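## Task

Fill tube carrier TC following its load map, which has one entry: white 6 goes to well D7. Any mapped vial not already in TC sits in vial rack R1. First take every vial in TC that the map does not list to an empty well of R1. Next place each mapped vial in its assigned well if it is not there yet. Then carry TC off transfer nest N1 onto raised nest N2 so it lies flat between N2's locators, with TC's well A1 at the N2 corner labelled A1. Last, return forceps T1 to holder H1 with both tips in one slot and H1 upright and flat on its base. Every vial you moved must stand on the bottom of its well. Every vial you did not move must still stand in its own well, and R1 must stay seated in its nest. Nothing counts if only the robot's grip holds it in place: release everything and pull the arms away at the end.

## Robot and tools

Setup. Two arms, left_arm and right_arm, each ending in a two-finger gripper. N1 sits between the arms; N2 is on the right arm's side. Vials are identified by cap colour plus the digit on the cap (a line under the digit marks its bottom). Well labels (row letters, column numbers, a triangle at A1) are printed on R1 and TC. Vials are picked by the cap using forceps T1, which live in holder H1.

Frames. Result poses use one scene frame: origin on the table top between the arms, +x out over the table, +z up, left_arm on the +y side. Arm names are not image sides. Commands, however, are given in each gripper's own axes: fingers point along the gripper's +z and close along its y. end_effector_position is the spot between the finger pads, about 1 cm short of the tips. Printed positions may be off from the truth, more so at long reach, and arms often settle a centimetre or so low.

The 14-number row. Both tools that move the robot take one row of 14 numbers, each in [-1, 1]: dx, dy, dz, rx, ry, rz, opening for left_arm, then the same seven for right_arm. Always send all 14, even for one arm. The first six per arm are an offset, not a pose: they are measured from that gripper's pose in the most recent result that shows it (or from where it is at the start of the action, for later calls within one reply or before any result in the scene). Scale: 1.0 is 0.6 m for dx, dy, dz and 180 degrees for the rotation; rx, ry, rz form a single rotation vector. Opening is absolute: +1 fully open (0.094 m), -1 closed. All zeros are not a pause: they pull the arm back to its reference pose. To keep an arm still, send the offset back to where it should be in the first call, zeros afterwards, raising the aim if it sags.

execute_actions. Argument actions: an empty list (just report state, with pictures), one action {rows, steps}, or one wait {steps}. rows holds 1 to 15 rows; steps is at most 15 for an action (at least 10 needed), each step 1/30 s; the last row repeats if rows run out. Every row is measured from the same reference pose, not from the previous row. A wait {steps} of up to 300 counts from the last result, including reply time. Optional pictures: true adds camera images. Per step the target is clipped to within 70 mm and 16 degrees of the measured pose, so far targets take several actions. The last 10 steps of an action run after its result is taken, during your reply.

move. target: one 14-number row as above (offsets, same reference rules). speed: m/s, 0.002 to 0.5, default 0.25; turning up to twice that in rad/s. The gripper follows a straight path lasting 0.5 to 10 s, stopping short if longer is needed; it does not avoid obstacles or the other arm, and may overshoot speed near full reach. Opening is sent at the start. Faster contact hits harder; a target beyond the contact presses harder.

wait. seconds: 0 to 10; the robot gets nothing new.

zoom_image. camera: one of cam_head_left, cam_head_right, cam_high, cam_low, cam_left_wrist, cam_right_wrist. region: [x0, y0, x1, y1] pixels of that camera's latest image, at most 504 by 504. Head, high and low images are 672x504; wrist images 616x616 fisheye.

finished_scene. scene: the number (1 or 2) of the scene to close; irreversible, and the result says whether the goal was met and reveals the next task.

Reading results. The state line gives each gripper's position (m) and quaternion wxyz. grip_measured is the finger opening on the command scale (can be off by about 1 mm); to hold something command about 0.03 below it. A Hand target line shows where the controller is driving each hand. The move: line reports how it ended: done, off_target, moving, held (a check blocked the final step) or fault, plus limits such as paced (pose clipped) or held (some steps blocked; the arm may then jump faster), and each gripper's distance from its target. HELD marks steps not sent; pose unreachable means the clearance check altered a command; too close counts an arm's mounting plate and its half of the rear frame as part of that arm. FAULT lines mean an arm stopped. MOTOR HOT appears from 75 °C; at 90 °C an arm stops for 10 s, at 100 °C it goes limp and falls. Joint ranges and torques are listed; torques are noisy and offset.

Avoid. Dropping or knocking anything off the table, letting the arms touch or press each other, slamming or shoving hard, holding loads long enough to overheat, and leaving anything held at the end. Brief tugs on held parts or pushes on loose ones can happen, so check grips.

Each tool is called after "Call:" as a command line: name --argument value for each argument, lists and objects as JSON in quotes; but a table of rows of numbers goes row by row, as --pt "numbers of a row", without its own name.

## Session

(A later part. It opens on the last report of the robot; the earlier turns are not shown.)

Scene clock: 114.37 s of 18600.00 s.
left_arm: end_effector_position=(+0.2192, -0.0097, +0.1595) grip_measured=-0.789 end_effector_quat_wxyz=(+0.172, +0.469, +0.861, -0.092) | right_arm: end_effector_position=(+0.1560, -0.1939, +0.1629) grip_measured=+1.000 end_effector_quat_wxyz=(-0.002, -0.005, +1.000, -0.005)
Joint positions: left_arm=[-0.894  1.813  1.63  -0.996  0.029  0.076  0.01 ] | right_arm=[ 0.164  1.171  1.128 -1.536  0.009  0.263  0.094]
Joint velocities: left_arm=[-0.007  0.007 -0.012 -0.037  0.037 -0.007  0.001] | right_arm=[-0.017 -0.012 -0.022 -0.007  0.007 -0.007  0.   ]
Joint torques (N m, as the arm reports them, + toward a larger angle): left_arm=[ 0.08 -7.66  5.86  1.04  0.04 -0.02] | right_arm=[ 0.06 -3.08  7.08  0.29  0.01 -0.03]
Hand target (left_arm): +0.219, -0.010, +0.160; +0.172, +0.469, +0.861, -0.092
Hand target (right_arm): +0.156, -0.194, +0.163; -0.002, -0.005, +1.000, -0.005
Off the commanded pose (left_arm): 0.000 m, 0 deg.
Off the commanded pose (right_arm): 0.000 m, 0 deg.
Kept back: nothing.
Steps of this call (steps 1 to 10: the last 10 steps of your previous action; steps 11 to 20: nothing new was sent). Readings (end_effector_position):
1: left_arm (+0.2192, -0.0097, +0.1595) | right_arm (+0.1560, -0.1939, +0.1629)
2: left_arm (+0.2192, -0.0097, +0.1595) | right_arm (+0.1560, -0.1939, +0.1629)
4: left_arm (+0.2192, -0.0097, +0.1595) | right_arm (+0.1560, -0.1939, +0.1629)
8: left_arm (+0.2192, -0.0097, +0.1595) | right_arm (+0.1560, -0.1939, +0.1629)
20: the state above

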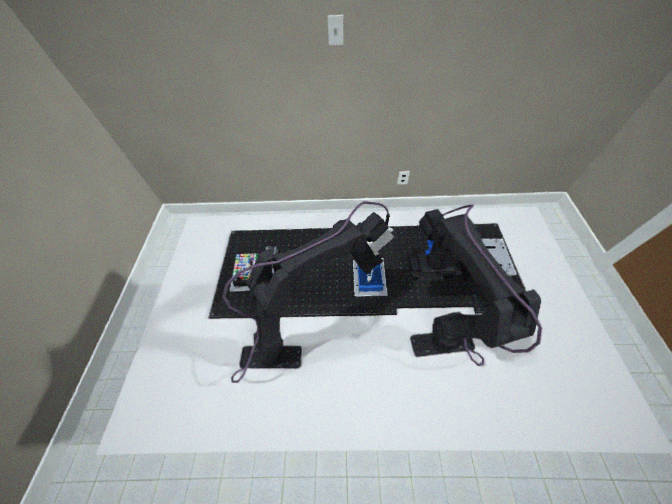

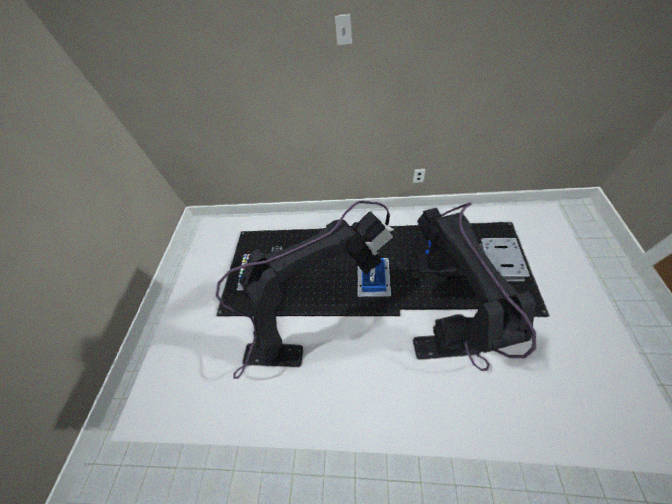

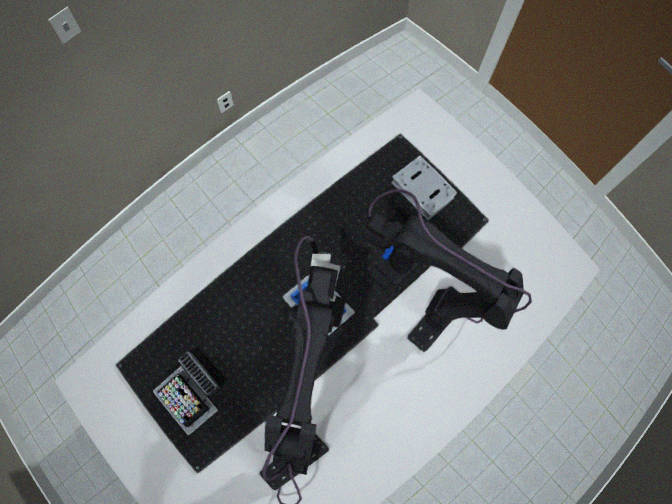

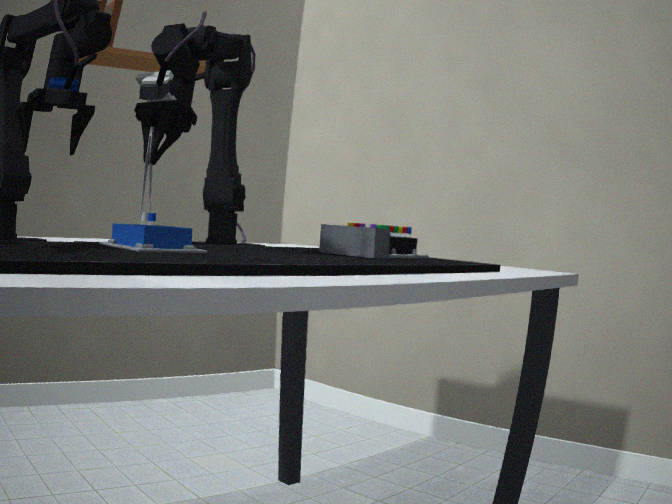

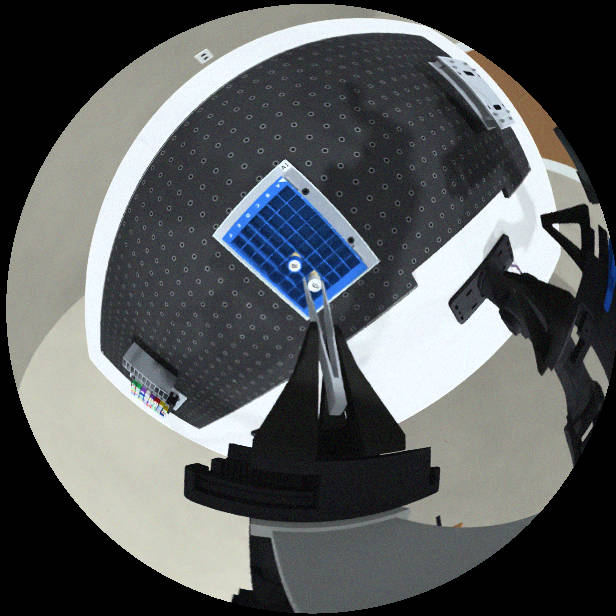

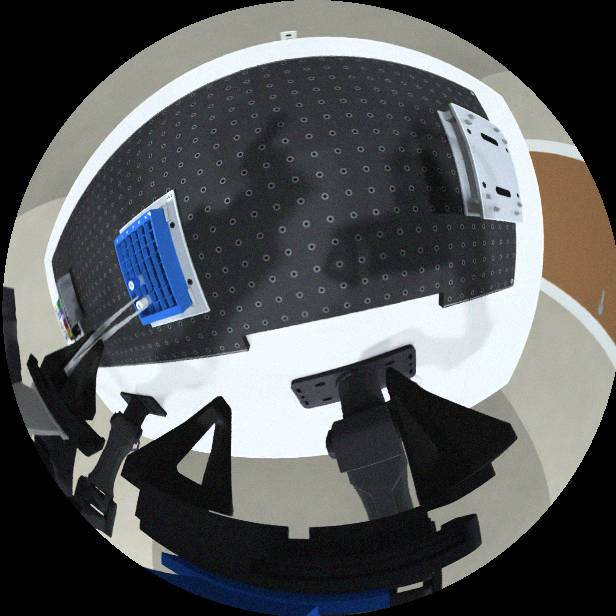

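Call:
execute_actions --actions '[{"rows": [[-0.0107,0.0006,-0.0077,-0.0005,-0.0063,0.0002,-0.787,0,0,0,0,0,0,1],[-0.0144,0.0008,-0.0104,-0.0007,-0.0086,0.0002,-0.787,0,0,0,0,0,0,1],[-0.0182,0.001,-0.013,-0.0008,-0.0108,0.0003,-0.787,0,0,0,0,0,0,1],[-0.0219,0.0012,-0.0157,-0.001,-0.013,0.0004,-0.787,0,0,0,0,0,0,1],[-0.0257,0.0014,-0.0184,-0.0012,-0.0152,0.0004,-0.787,0,0,0,0,0,0,1],[-0.0294,0.0017,-0.0211,-0.0013,-0.0175,0.0005,-0.787,0,0,0,0,0,0,1],[-0.0332,0.0019,-0.0238,-0.0015,-0.0197,0.0006,-0.787,0,0,0,0,0,0,1],[-0.0369,0.0021,-0.0265,-0.0017,-0.0219,0.0006,-0.787,0,0,0,0,0,0,1],[-0.0406,0.0023,-0.0292,-0.0019,-0.0241,0.0007,-0.787,0,0,0,0,0,0,1],[-0.0401,0.0089,-0.0294,-0.003,-0.0241,-0.0019,-0.787,0,0,0,0,0,0,1],[-0.0396,0.0155,-0.0296,-0.0041,-0.0241,-0.0046,-0.787,0,0,0,0,0,0,1],[-0.0391,0.0221,-0.0298,-0.0052,-0.0241,-0.0072,-0.787,0,0,0,0,0,0,1],[-0.0386,0.0287,-0.03,-0.0063,-0.0241,-0.0099,-0.787,0,0,0,0,0,0,1],[-0.0381,0.0353,-0.0302,-0.0074,-0.0241,-0.0125,-0.787,0,0,0,0,0,0,1],[-0.0376,0.0419,-0.0304,-0.0085,-0.0241,-0.0151,-0.787,0,0,0,0,0,0,1]], "steps": 15}]'

Call:
execute_actions --actions '[{"steps": 27}]' --pictures true

Call:
zoom_image --camera "cam_left_wrist" --region '[280, 240, 345, 305]'

Scene clock: 118.27 s of 18600.00 s.
left_arm: end_effector_position=(+0.2194, -0.0100, +0.1601) grip_measured=-0.789 end_effector_quat_wxyz=(+0.172, +0.469, +0.861, -0.093) | right_arm: end_effector_position=(+0.1560, -0.1939, +0.1629) grip_measured=+1.000 end_effector_quat_wxyz=(-0.002, -0.005, +1.000, -0.005)
Joint positions: left_arm=[-0.894  1.813  1.632 -0.997  0.029  0.076  0.01 ] | right_arm=[ 0.164  1.171  1.128 -1.536  0.009  0.263  0.094]
Joint velocities: left_arm=[-0.007  0.002  0.051  0.007  0.022 -0.007 -0.   ] | right_arm=[ 0.007 -0.002 -0.007  0.007 -0.051 -0.022  0.   ]
Joint torques (N m, as the arm reports them, + toward a larger angle): left_arm=[ 0.07 -7.8   8.88  1.09  0.04 -0.02] | right_arm=[ 0.04 -3.06  7.07  0.29  0.02 -0.04]
Steps of this call (steps 1 to 90: nothing new was sent; then 0.73 s passed at rest; steps 91 to 95: the first 5 steps of this action). Readings (end_effector_position):
91: left_arm (+0.2192, -0.0097, +0.1595) | right_arm (+0.1560, -0.1939, +0.1629)
92: left_arm (+0.2192, -0.0097, +0.1595) | right_arm (+0.1560, -0.1939, +0.1629)
94: left_arm (+0.2192, -0.0097, +0.1595) | right_arm (+0.1560, -0.1939, +0.1629)
95: the state above

Scene clock: 119.17 s of 18600.00 s.
left_arm: end_effector_position=(+0.2430, -0.0015, +0.1739) grip_measured=-0.789 end_effector_quat_wxyz=(+0.192, +0.444, +0.870, -0.095) | right_arm: end_effector_position=(+0.1560, -0.1939, +0.1629) grip_measured=+1.000 end_effector_quat_wxyz=(-0.002, -0.005, +1.000, -0.005)
Joint positions: left_arm=[-0.84   1.813  1.671 -0.997  0.029  0.076  0.01 ] | right_arm=[ 0.164  1.171  1.128 -1.536  0.009  0.263  0.094]
Joint velocities: left_arm=[-0.002 -0.007  0.027 -0.051 -0.051  0.022  0.   ] | right_arm=[-0.002  0.002 -0.007 -0.081 -0.007  0.022  0.   ]
Joint torques (N m, as the arm reports them, + toward a larger angle): left_arm=[-0.01 -7.79  8.16  1.18  0.02 -0.02] | right_arm=[ 0.07 -3.08  7.05  0.29  0.01 -0.03]
Hand target (left_arm): +0.247, -0.007, +0.185; +0.208, +0.442, +0.866, -0.101
Hand target (right_arm): +0.156, -0.194, +0.163; -0.002, -0.005, +1.000, -0.005
Off the commanded pose (left_arm): 0.014 m, 2 deg.
Off the commanded pose (right_arm): 0.000 m, 0 deg.
Kept back: nothing.
Steps of this call (steps 1 to 10: the last 10 steps of your previous action; steps 11 to 27: nothing new was sent). Readings (end_effector_position):
1: left_arm (+0.2198, -0.0105, +0.1612) | right_arm (+0.1560, -0.1939, +0.1629)
2: left_arm (+0.2203, -0.0112, +0.1628) | right_arm (+0.1560, -0.1939, +0.1629)
4: left_arm (+0.2222, -0.0136, +0.1677) | right_arm (+0.1560, -0.1939, +0.1629)
8: left_arm (+0.2275, -0.0140, +0.1739) | right_arm (+0.1560, -0.1939, +0.1629)
27: the state above

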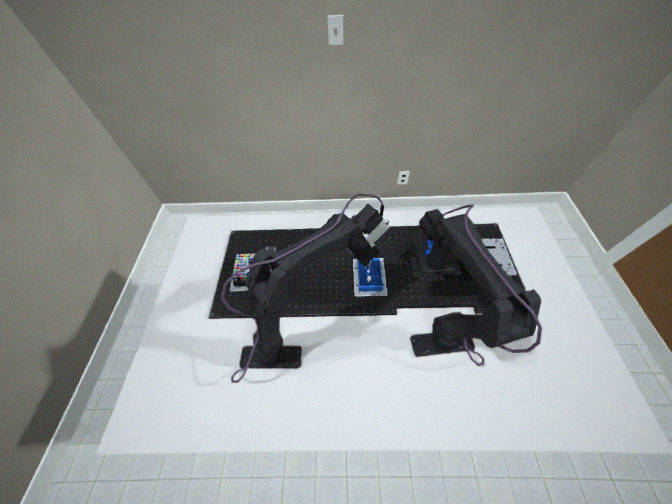

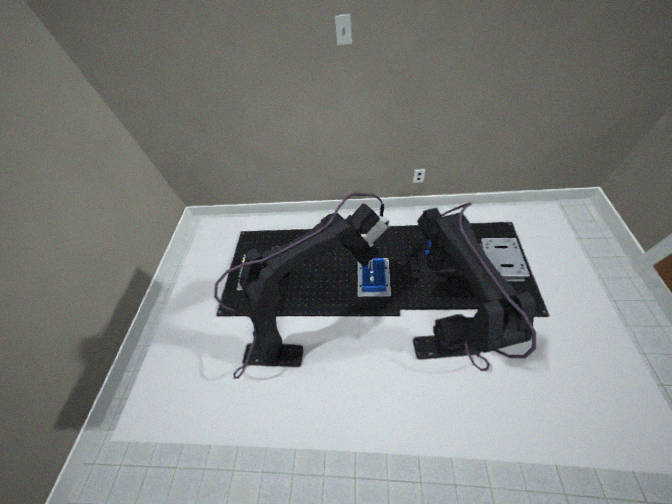

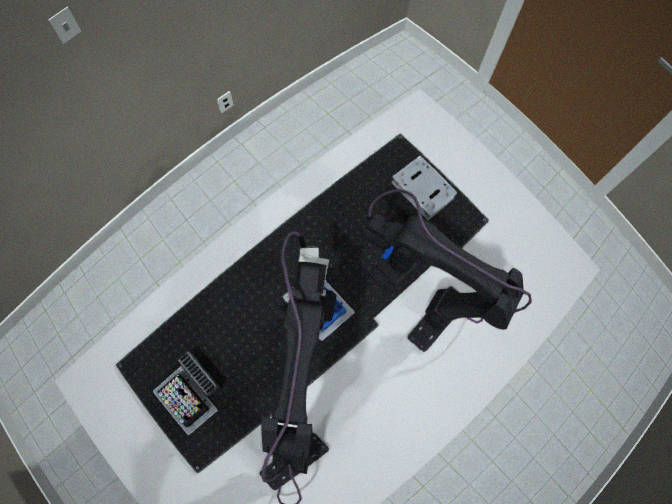

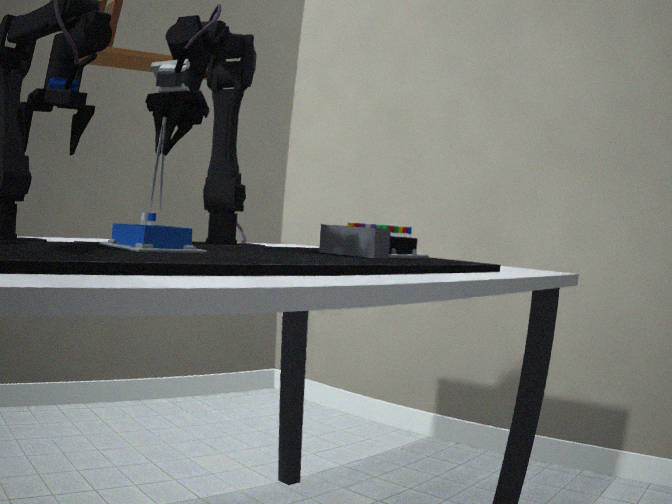

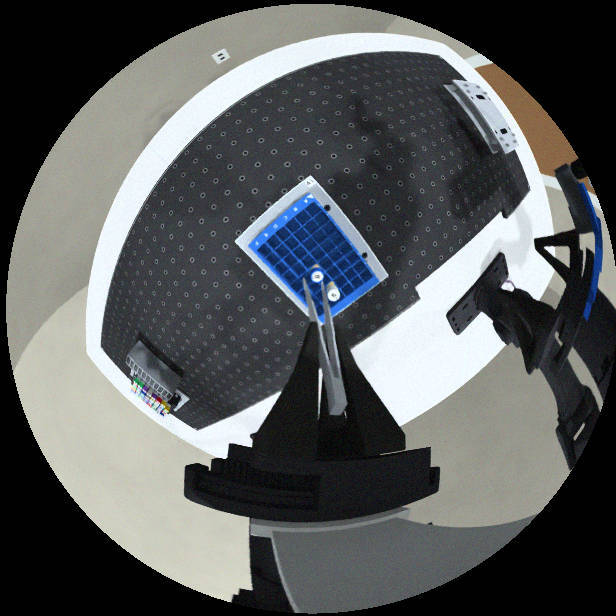

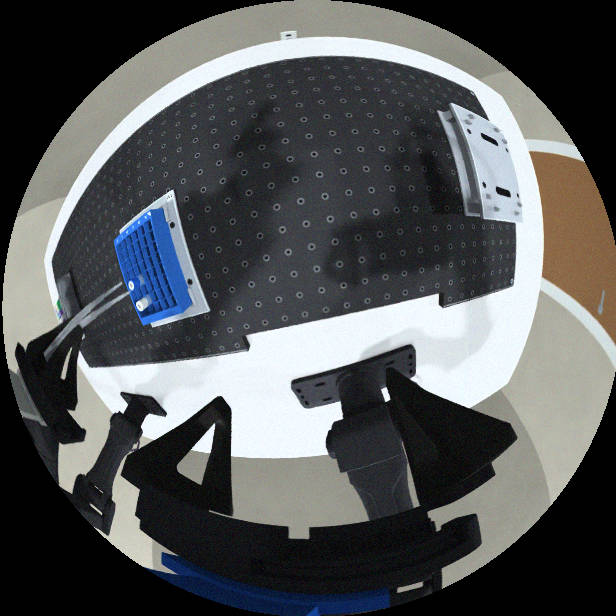

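Region (280, 240, 345, 305) of cam_left_wrist's 616x616 image, scaled by 7.754, with more detail than that image has.

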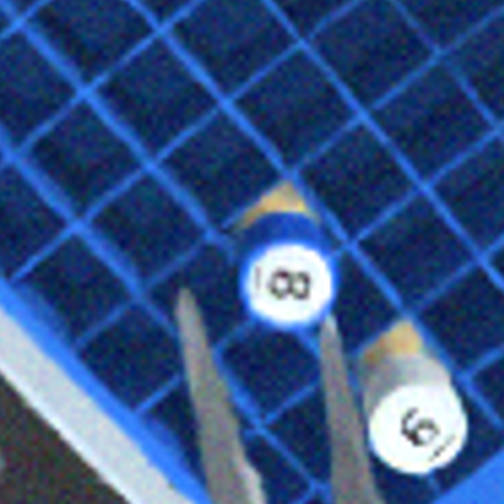

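Call:
execute_actions --actions '[{"rows": [[-0.005,-0.002,0.0001,0.0023,-0.004,0.0001,-0.787,0,0,0,0,0,0,1],[-0.009,-0.0032,0.0002,0.0037,-0.0074,0.0002,-0.787,0,0,0,0,0,0,1],[-0.0101,-0.0038,0.0003,0.0044,-0.0083,0.0002,-0.787,0,0,0,0,0,0,1],[-0.0112,-0.0044,0.0003,0.0051,-0.0092,0.0002,-0.787,0,0,0,0,0,0,1],[-0.0123,-0.005,0.0003,0.0057,-0.0101,0.0003,-0.787,0,0,0,0,0,0,1],[-0.0133,-0.0056,0.0004,0.0064,-0.011,0.0003,-0.787,0,0,0,0,0,0,1],[-0.0144,-0.0062,0.0004,0.0071,-0.0119,0.0003,-0.787,0,0,0,0,0,0,1]], "steps": 12}]'

Call:
execute_actions --actions '[{"steps": 25}]' --pictures true

Call:
zoom_image --camera "cam_left_wrist" --region '[280, 240, 345, 305]'

Scene clock: 121.73 s of 18600.00 s.
left_arm: end_effector_position=(+0.2430, -0.0016, +0.1739) grip_measured=-0.789 end_effector_quat_wxyz=(+0.192, +0.444, +0.870, -0.095) | right_arm: end_effector_position=(+0.1560, -0.1939, +0.1629) grip_measured=+1.000 end_effector_quat_wxyz=(-0.002, -0.005, +1.000, -0.005)
Joint positions: left_arm=[-0.84   1.813  1.671 -0.997  0.03   0.076  0.01 ] | right_arm=[ 0.164  1.171  1.128 -1.536  0.009  0.263  0.094]
Joint velocities: left_arm=[ 0.007  0.007 -0.022  0.007  0.022 -0.051  0.001] | right_arm=[ 0.002  0.012 -0.002 -0.051 -0.081 -0.007  0.   ]
Joint torques (N m, as the arm reports them, + toward a larger angle): left_arm=[ 0.07 -7.83  5.79  1.33  0.19 -0.02] | right_arm=[ 0.05 -3.1   7.09  0.28  0.   -0.03]
Steps of this call (steps 1 to 75: nothing new was sent; steps 76 to 77: the first 2 steps of this action). Readings (end_effector_position):
76: left_arm (+0.2430, -0.0015, +0.1739) | right_arm (+0.1560, -0.1939, +0.1629)
77: the state above

Scene clock: 122.57 s of 18600.00 s.
left_arm: end_effector_position=(+0.2431, -0.0052, +0.1753) grip_measured=-0.789 end_effector_quat_wxyz=(+0.196, +0.445, +0.868, -0.104) | right_arm: end_effector_position=(+0.1560, -0.1939, +0.1629) grip_measured=+1.000 end_effector_quat_wxyz=(-0.002, -0.005, +1.000, -0.005)
Joint positions: left_arm=[-0.84   1.813  1.671 -0.984  0.043  0.076  0.01 ] | right_arm=[ 0.164  1.171  1.128 -1.536  0.009  0.263  0.094]
Joint velocities: left_arm=[ 0.002  0.002 -0.002 -0.022 -0.037  0.037  0.   ] | right_arm=[-0.002 -0.012  0.007 -0.051 -0.051  0.081  0.   ]
Joint torques (N m, as the arm reports them, + toward a larger angle): left_arm=[ 0.06 -7.83  5.66  1.37  0.18 -0.03] | right_arm=[ 0.08 -3.12  7.1   0.29  0.   -0.04]
Hand target (left_arm): +0.245, -0.010, +0.177; +0.204, +0.445, +0.865, -0.113
Hand target (right_arm): +0.156, -0.194, +0.163; -0.002, -0.005, +1.000, -0.005
Off the commanded pose (left_arm): 0.006 m, 1 deg.
Off the commanded pose (right_arm): 0.000 m, 0 deg.
Kept back: nothing.
Steps of this call (steps 1 to 10: the last 10 steps of your previous action; steps 11 to 25: nothing new was sent). Readings (end_effector_position):
1: left_arm (+0.2429, -0.0017, +0.1739) | right_arm (+0.1560, -0.1939, +0.1629)
2: left_arm (+0.2428, -0.0019, +0.1740) | right_arm (+0.1560, -0.1939, +0.1629)
4: left_arm (+0.2428, -0.0026, +0.1742) | right_arm (+0.1560, -0.1939, +0.1629)
8: left_arm (+0.2430, -0.0042, +0.1749) | right_arm (+0.1560, -0.1939, +0.1629)
25: the state above

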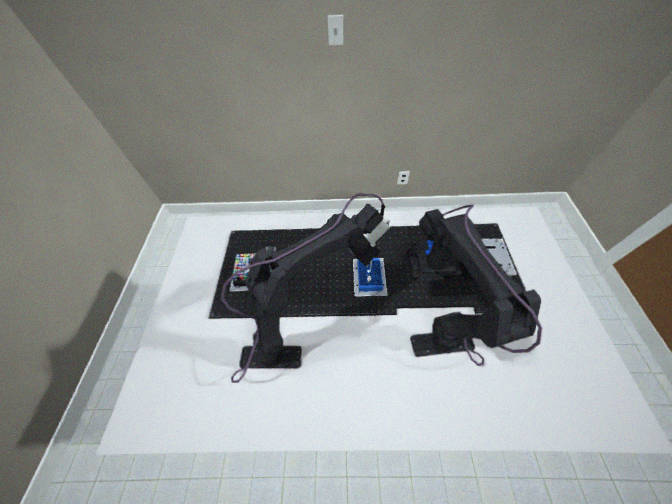

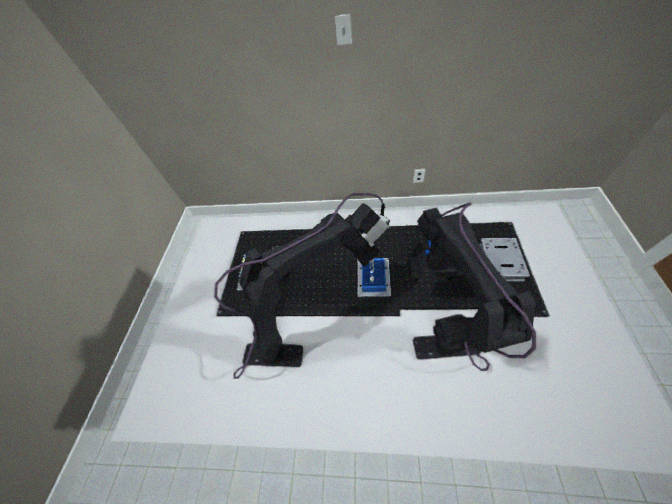

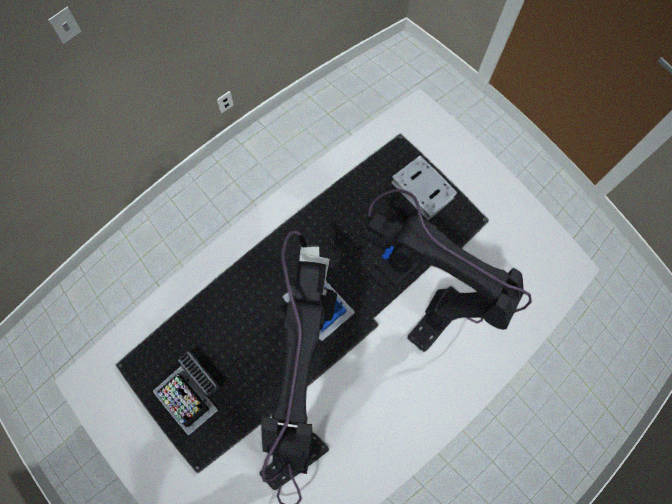

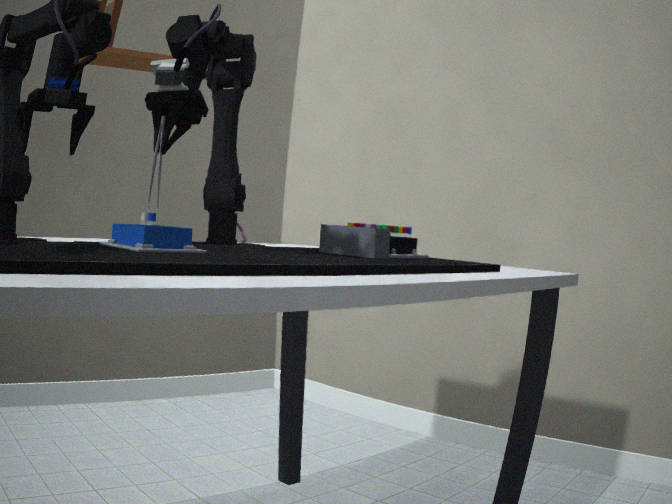

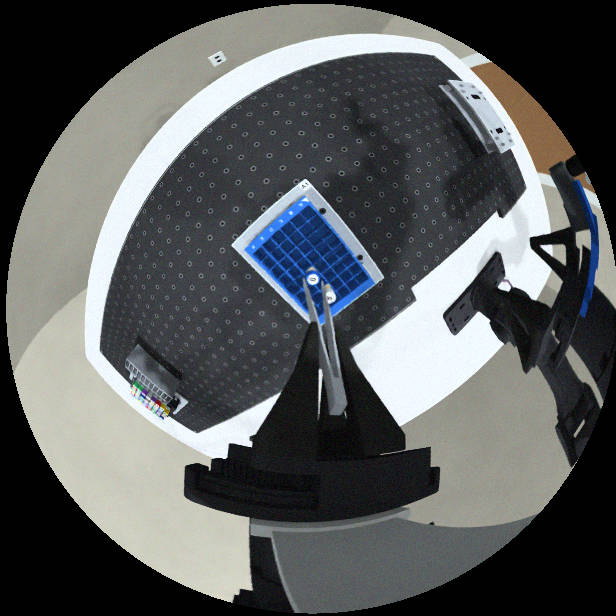

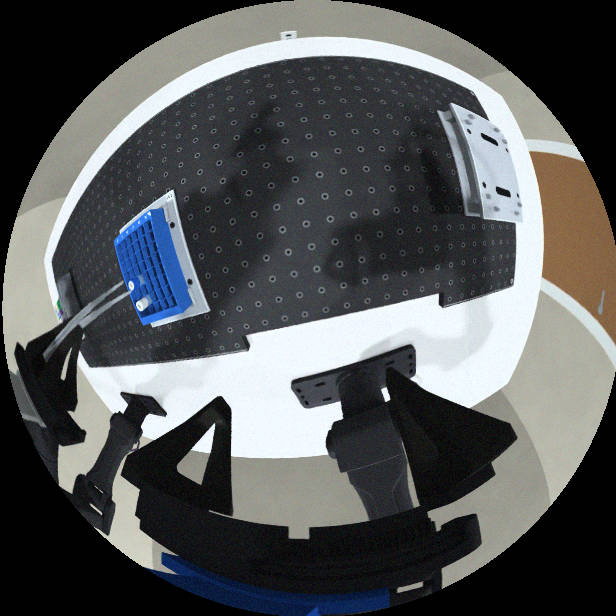

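Region (280, 240, 345, 305) of cam_left_wrist's 616x616 image, scaled by 7.754, with more detail than that image has.

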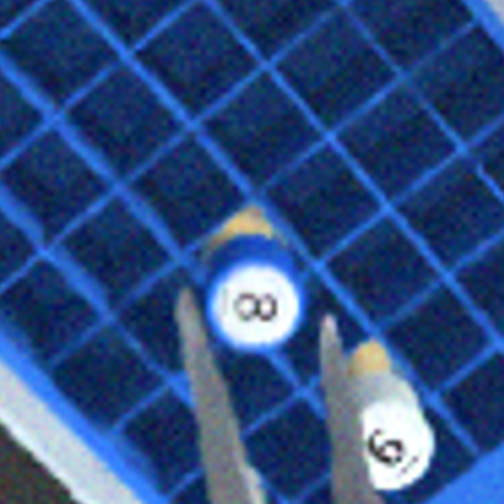

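Call:
execute_actions --actions '[{"rows": [[0.0017,0.0001,0.006,0.0002,0.0029,-0.0001,-0.787,0,0,0,0,0,0,1],[0.0023,0.0002,0.008,0.0003,0.0038,-0.0002,-0.787,0,0,0,0,0,0,1],[0.0029,0.0002,0.01,0.0004,0.0048,-0.0002,-0.787,0,0,0,0,0,0,1],[0.0034,0.0003,0.012,0.0004,0.0057,-0.0003,-0.787,0,0,0,0,0,0,1],[0.004,0.0003,0.014,0.0005,0.0067,-0.0003,-0.787,0,0,0,0,0,0,1],[0.0046,0.0003,0.016,0.0006,0.0076,-0.0003,-0.787,0,0,0,0,0,0,1],[0.0052,0.0004,0.018,0.0007,0.0086,-0.0004,-0.787,0,0,0,0,0,0,1],[0.0057,0.0004,0.02,0.0007,0.0095,-0.0004,-0.787,0,0,0,0,0,0,1],[0.0063,0.0005,0.022,0.0008,0.0105,-0.0005,-0.787,0,0,0,0,0,0,1],[0.0069,0.0005,0.024,0.0009,0.0114,-0.0005,-0.787,0,0,0,0,0,0,1],[0.0074,0.0006,0.026,0.001,0.0124,-0.0005,-0.787,0,0,0,0,0,0,1],[0.008,0.0006,0.028,0.001,0.0133,-0.0006,-0.787,0,0,0,0,0,0,1],[0.0086,0.0007,0.03,0.0011,0.0143,-0.0006,-0.787,0,0,0,0,0,0,1]], "steps": 15}]'

Call:
execute_actions --actions '[{"steps": 22}]' --pictures true

Call:
zoom_image --camera "cam_left_wrist" --region '[280, 240, 345, 305]'

Call:
zoom_image --camera "cam_low" --region '[120, 180, 180, 240]'

Scene clock: 124.30 s of 18600.00 s.
left_arm: end_effector_position=(+0.2433, -0.0056, +0.1730) grip_measured=-0.789 end_effector_quat_wxyz=(+0.193, +0.445, +0.868, -0.103) | right_arm: end_effector_position=(+0.1560, -0.1939, +0.1629) grip_measured=+1.000 end_effector_quat_wxyz=(-0.002, -0.005, +1.000, -0.005)
Joint positions: left_arm=[-0.84   1.819  1.671 -0.984  0.043  0.076  0.01 ] | right_arm=[ 0.164  1.171  1.128 -1.536  0.009  0.263  0.094]
Joint velocities: left_arm=[-0.012  0.081  0.002 -0.051 -0.037  0.022  0.   ] | right_arm=[-0.002  0.007 -0.002 -0.051 -0.022 -0.007  0.   ]
Joint torques (N m, as the arm reports them, + toward a larger angle): left_arm=[ 0.06 -6.88  6.09  1.12  0.04 -0.02] | right_arm=[ 0.04 -3.1   7.07  0.29  0.   -0.03]
Steps of this call (steps 1 to 47: nothing new was sent; steps 48 to 52: the first 5 steps of this action). Readings (end_effector_position):
48: left_arm (+0.2431, -0.0053, +0.1754) | right_arm (+0.1560, -0.1939, +0.1629)
49: left_arm (+0.2431, -0.0053, +0.1754) | right_arm (+0.1560, -0.1939, +0.1629)
51: left_arm (+0.2432, -0.0054, +0.1742) | right_arm (+0.1560, -0.1939, +0.1629)
52: the state above

Scene clock: 125.03 s of 18600.00 s.
left_arm: end_effector_position=(+0.2445, -0.0070, +0.1551) grip_measured=-0.789 end_effector_quat_wxyz=(+0.174, +0.447, +0.873, -0.095) | right_arm: end_effector_position=(+0.1560, -0.1939, +0.1629) grip_measured=+1.000 end_effector_quat_wxyz=(-0.002, -0.005, +1.000, -0.005)
Joint positions: left_arm=[-0.84   1.861  1.671 -0.984  0.043  0.076  0.01 ] | right_arm=[ 0.164  1.171  1.128 -1.536  0.009  0.263  0.094]
Joint velocities: left_arm=[-0.017  0.002 -0.017  0.051  0.022 -0.007 -0.   ] | right_arm=[-0.007  0.002  0.002 -0.022 -0.037 -0.066  0.   ]
Joint torques (N m, as the arm reports them, + toward a larger angle): left_arm=[ 0.   -8.    6.54  1.02  0.07  0.  ] | right_arm=[ 0.04 -3.01  7.05  0.3   0.01 -0.03]
Hand target (left_arm): +0.245, -0.008, +0.157; +0.175, +0.447, +0.872, -0.096
Hand target (right_arm): +0.156, -0.194, +0.163; -0.002, -0.005, +1.000, -0.005
Off the commanded pose (left_arm): 0.002 m, 0 deg.
Off the commanded pose (right_arm): 0.000 m, 0 deg.
Kept back: nothing.
Steps of this call (steps 1 to 10: the last 10 steps of your previous action; steps 11 to 22: nothing new was sent). Readings (end_effector_position):
1: left_arm (+0.2434, -0.0057, +0.1714) | right_arm (+0.1560, -0.1939, +0.1629)
2: left_arm (+0.2435, -0.0059, +0.1696) | right_arm (+0.1560, -0.1939, +0.1629)
4: left_arm (+0.2438, -0.0062, +0.1656) | right_arm (+0.1560, -0.1939, +0.1629)
8: left_arm (+0.2443, -0.0068, +0.1585) | right_arm (+0.1560, -0.1939, +0.1629)
22: the state above

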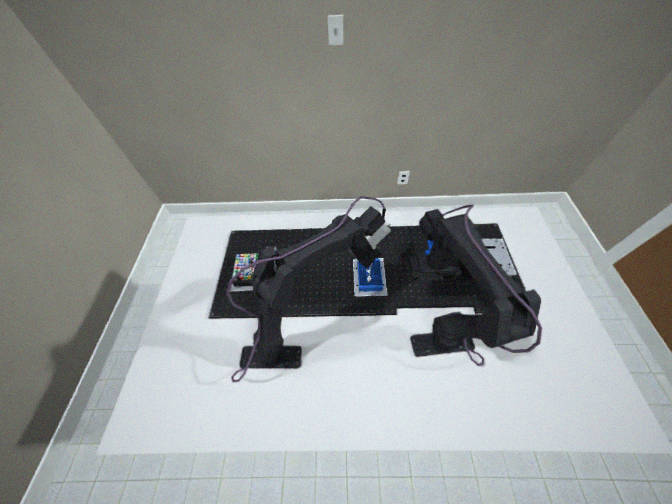

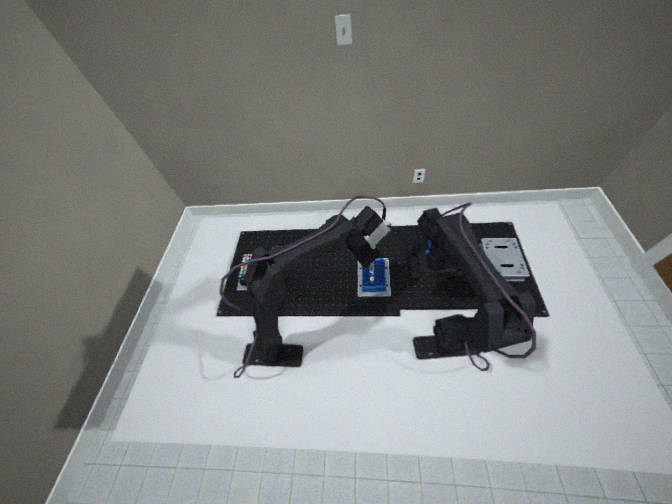

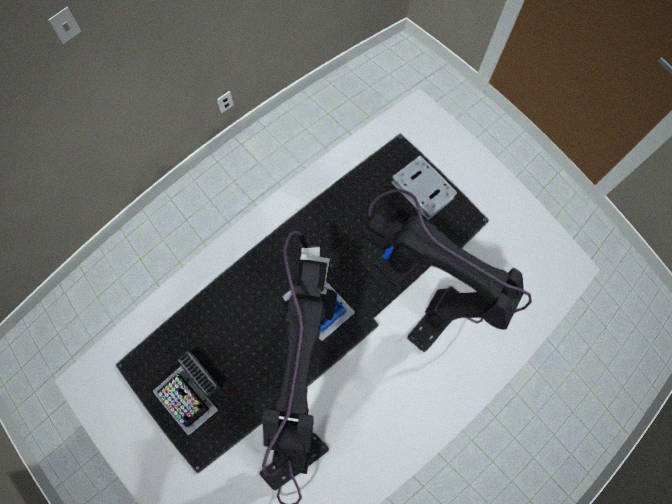

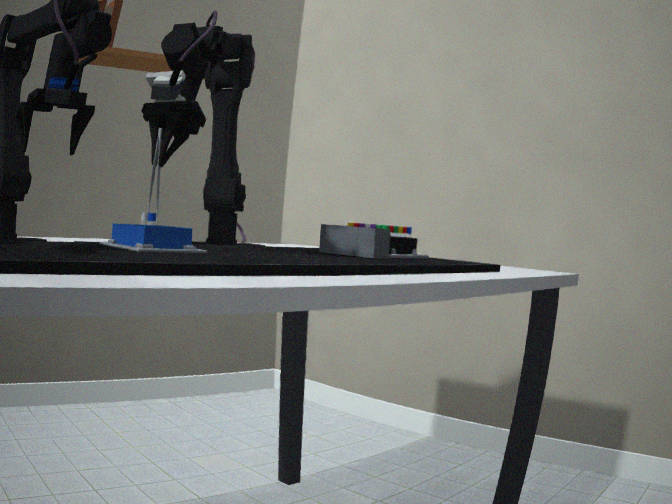

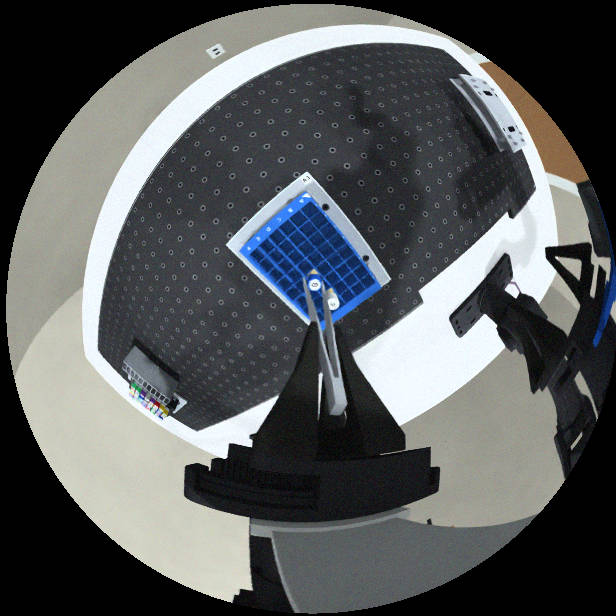

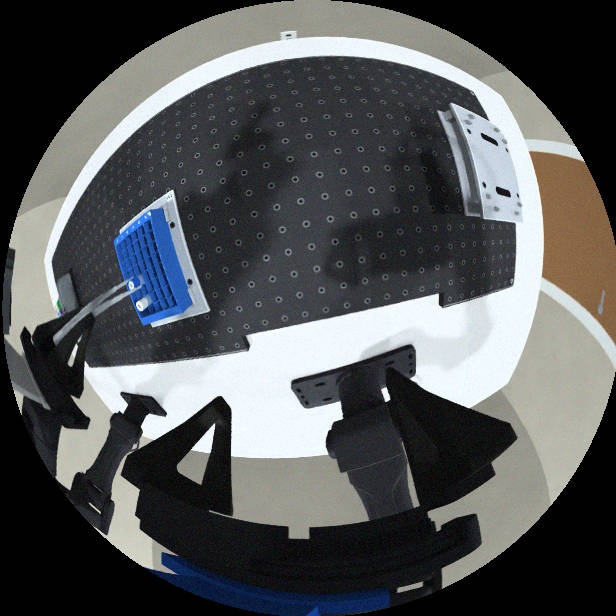

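Region (280, 240, 345, 305) of cam_left_wrist's 616x616 image, scaled by 7.754, with more detail than that image has.

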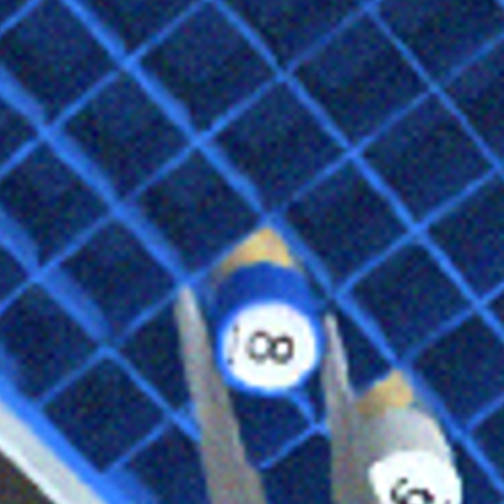

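Region (120, 180, 180, 240) of cam_low's 672x504 image, scaled by 8.400, with more detail than that image has.

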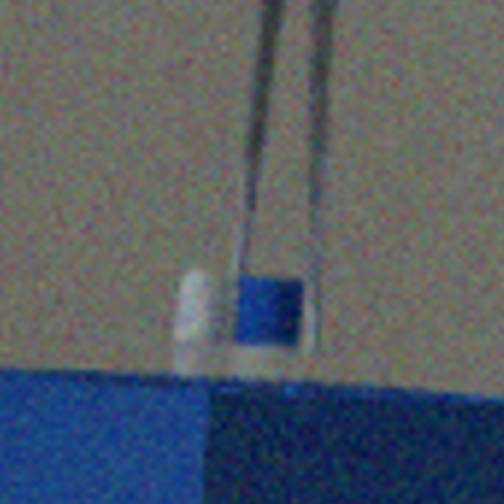

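Call:
execute_actions --actions '[]'

Scene clock: 127.77 s of 18600.00 s.
left_arm: end_effector_position=(+0.2445, -0.0070, +0.1551) grip_measured=-0.789 end_effector_quat_wxyz=(+0.174, +0.447, +0.873, -0.095) | right_arm: end_effector_position=(+0.1560, -0.1939, +0.1629) grip_measured=+1.000 end_effector_quat_wxyz=(-0.002, -0.005, +1.000, -0.005)
Joint positions: left_arm=[-0.84   1.861  1.671 -0.984  0.043  0.076  0.01 ] | right_arm=[ 0.164  1.171  1.128 -1.536  0.009  0.263  0.094]
Joint velocities: left_arm=[ 0.007 -0.007 -0.002  0.037 -0.022 -0.007 -0.001] | right_arm=[-0.017 -0.002  0.007  0.007 -0.007 -0.037  0.   ]
Joint torques (N m, as the arm reports them, + toward a larger angle): left_arm=[ 0.01 -7.94  6.48  1.02  0.05 -0.01] | right_arm=[ 0.09 -3.02  7.07  0.28  0.   -0.03]
Hand target (left_arm): +0.245, -0.008, +0.157; +0.175, +0.447, +0.872, -0.096
Hand target (right_arm): +0.156, -0.194, +0.163; -0.002, -0.005, +1.000, -0.005
Off the commanded pose (left_arm): 0.002 m, 0 deg.
Off the commanded pose (right_arm): 0.000 m, 0 deg.
Kept back: nothing.
Steps of this call (steps 1 to 82: nothing new was sent). Readings (end_effector_position):
1: left_arm (+0.2445, -0.0070, +0.1551) | right_arm (+0.1560, -0.1939, +0.1629)
2: left_arm (+0.2445, -0.0070, +0.1551) | right_arm (+0.1560, -0.1939, +0.1629)
4: left_arm (+0.2445, -0.0070, +0.1551) | right_arm (+0.1560, -0.1939, +0.1629)
8: left_arm (+0.2445, -0.0070, +0.1551) | right_arm (+0.1560, -0.1939, +0.1629)
82: the state above

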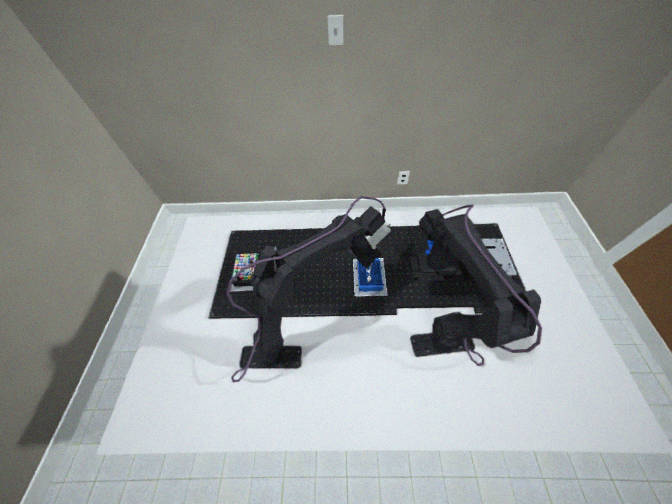

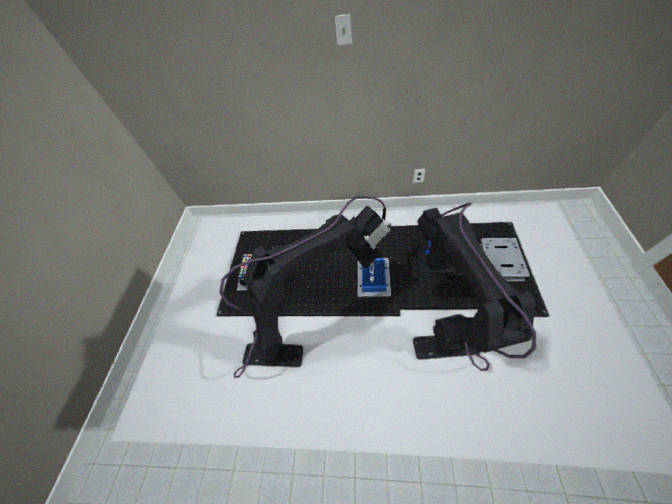

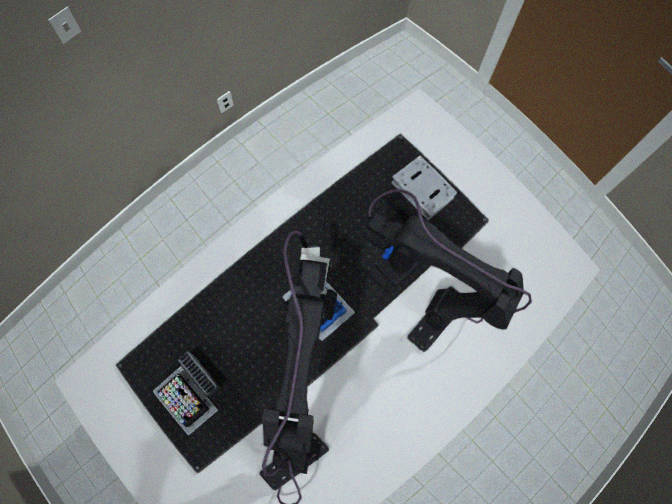

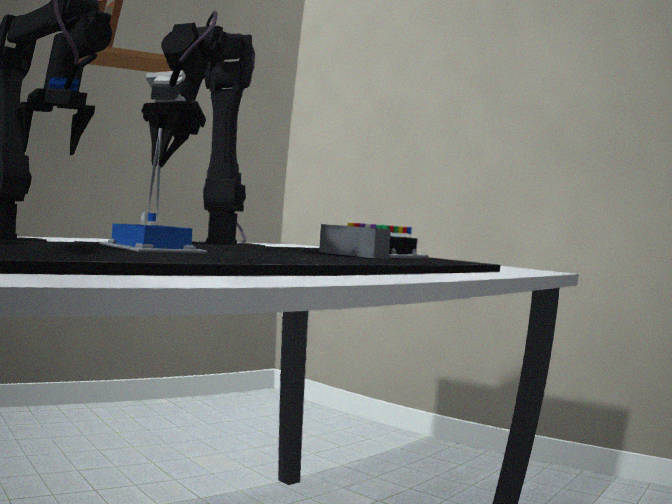

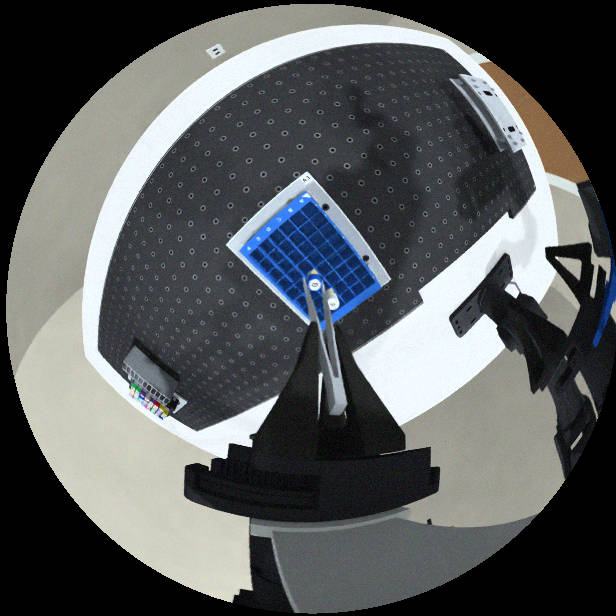

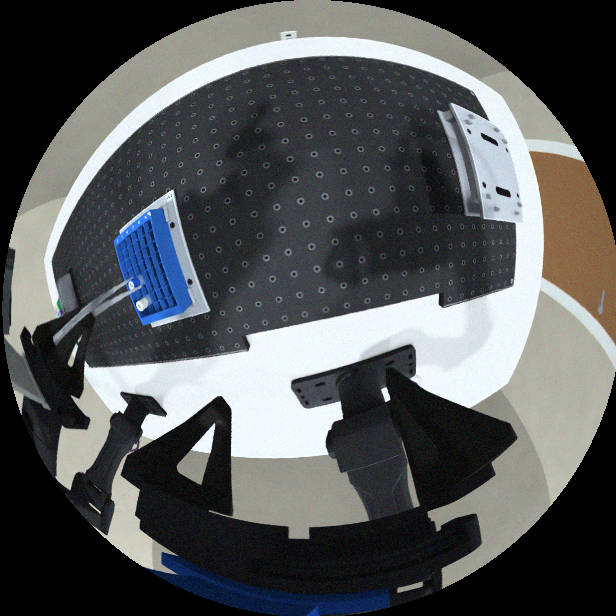

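Call:
zoom_image --camera "cam_low" --region '[120, 180, 180, 240]'

Call:
zoom_image --camera "cam_left_wrist" --region '[280, 240, 345, 305]'

Region (120, 180, 180, 240) of cam_low's 672x504 image, scaled by 8.400, with more detail than that image has.

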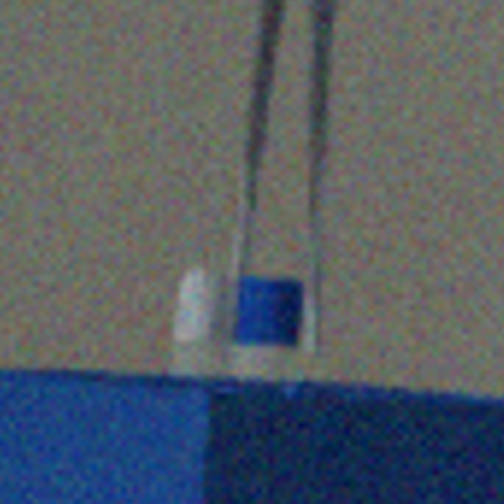

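Region (280, 240, 345, 305) of cam_left_wrist's 616x616 image, scaled by 7.754, with more detail than that image has.

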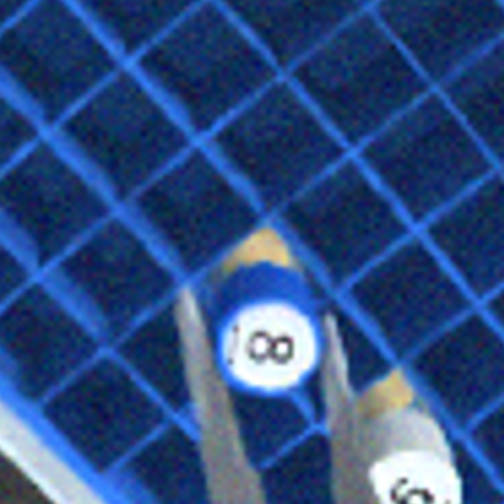

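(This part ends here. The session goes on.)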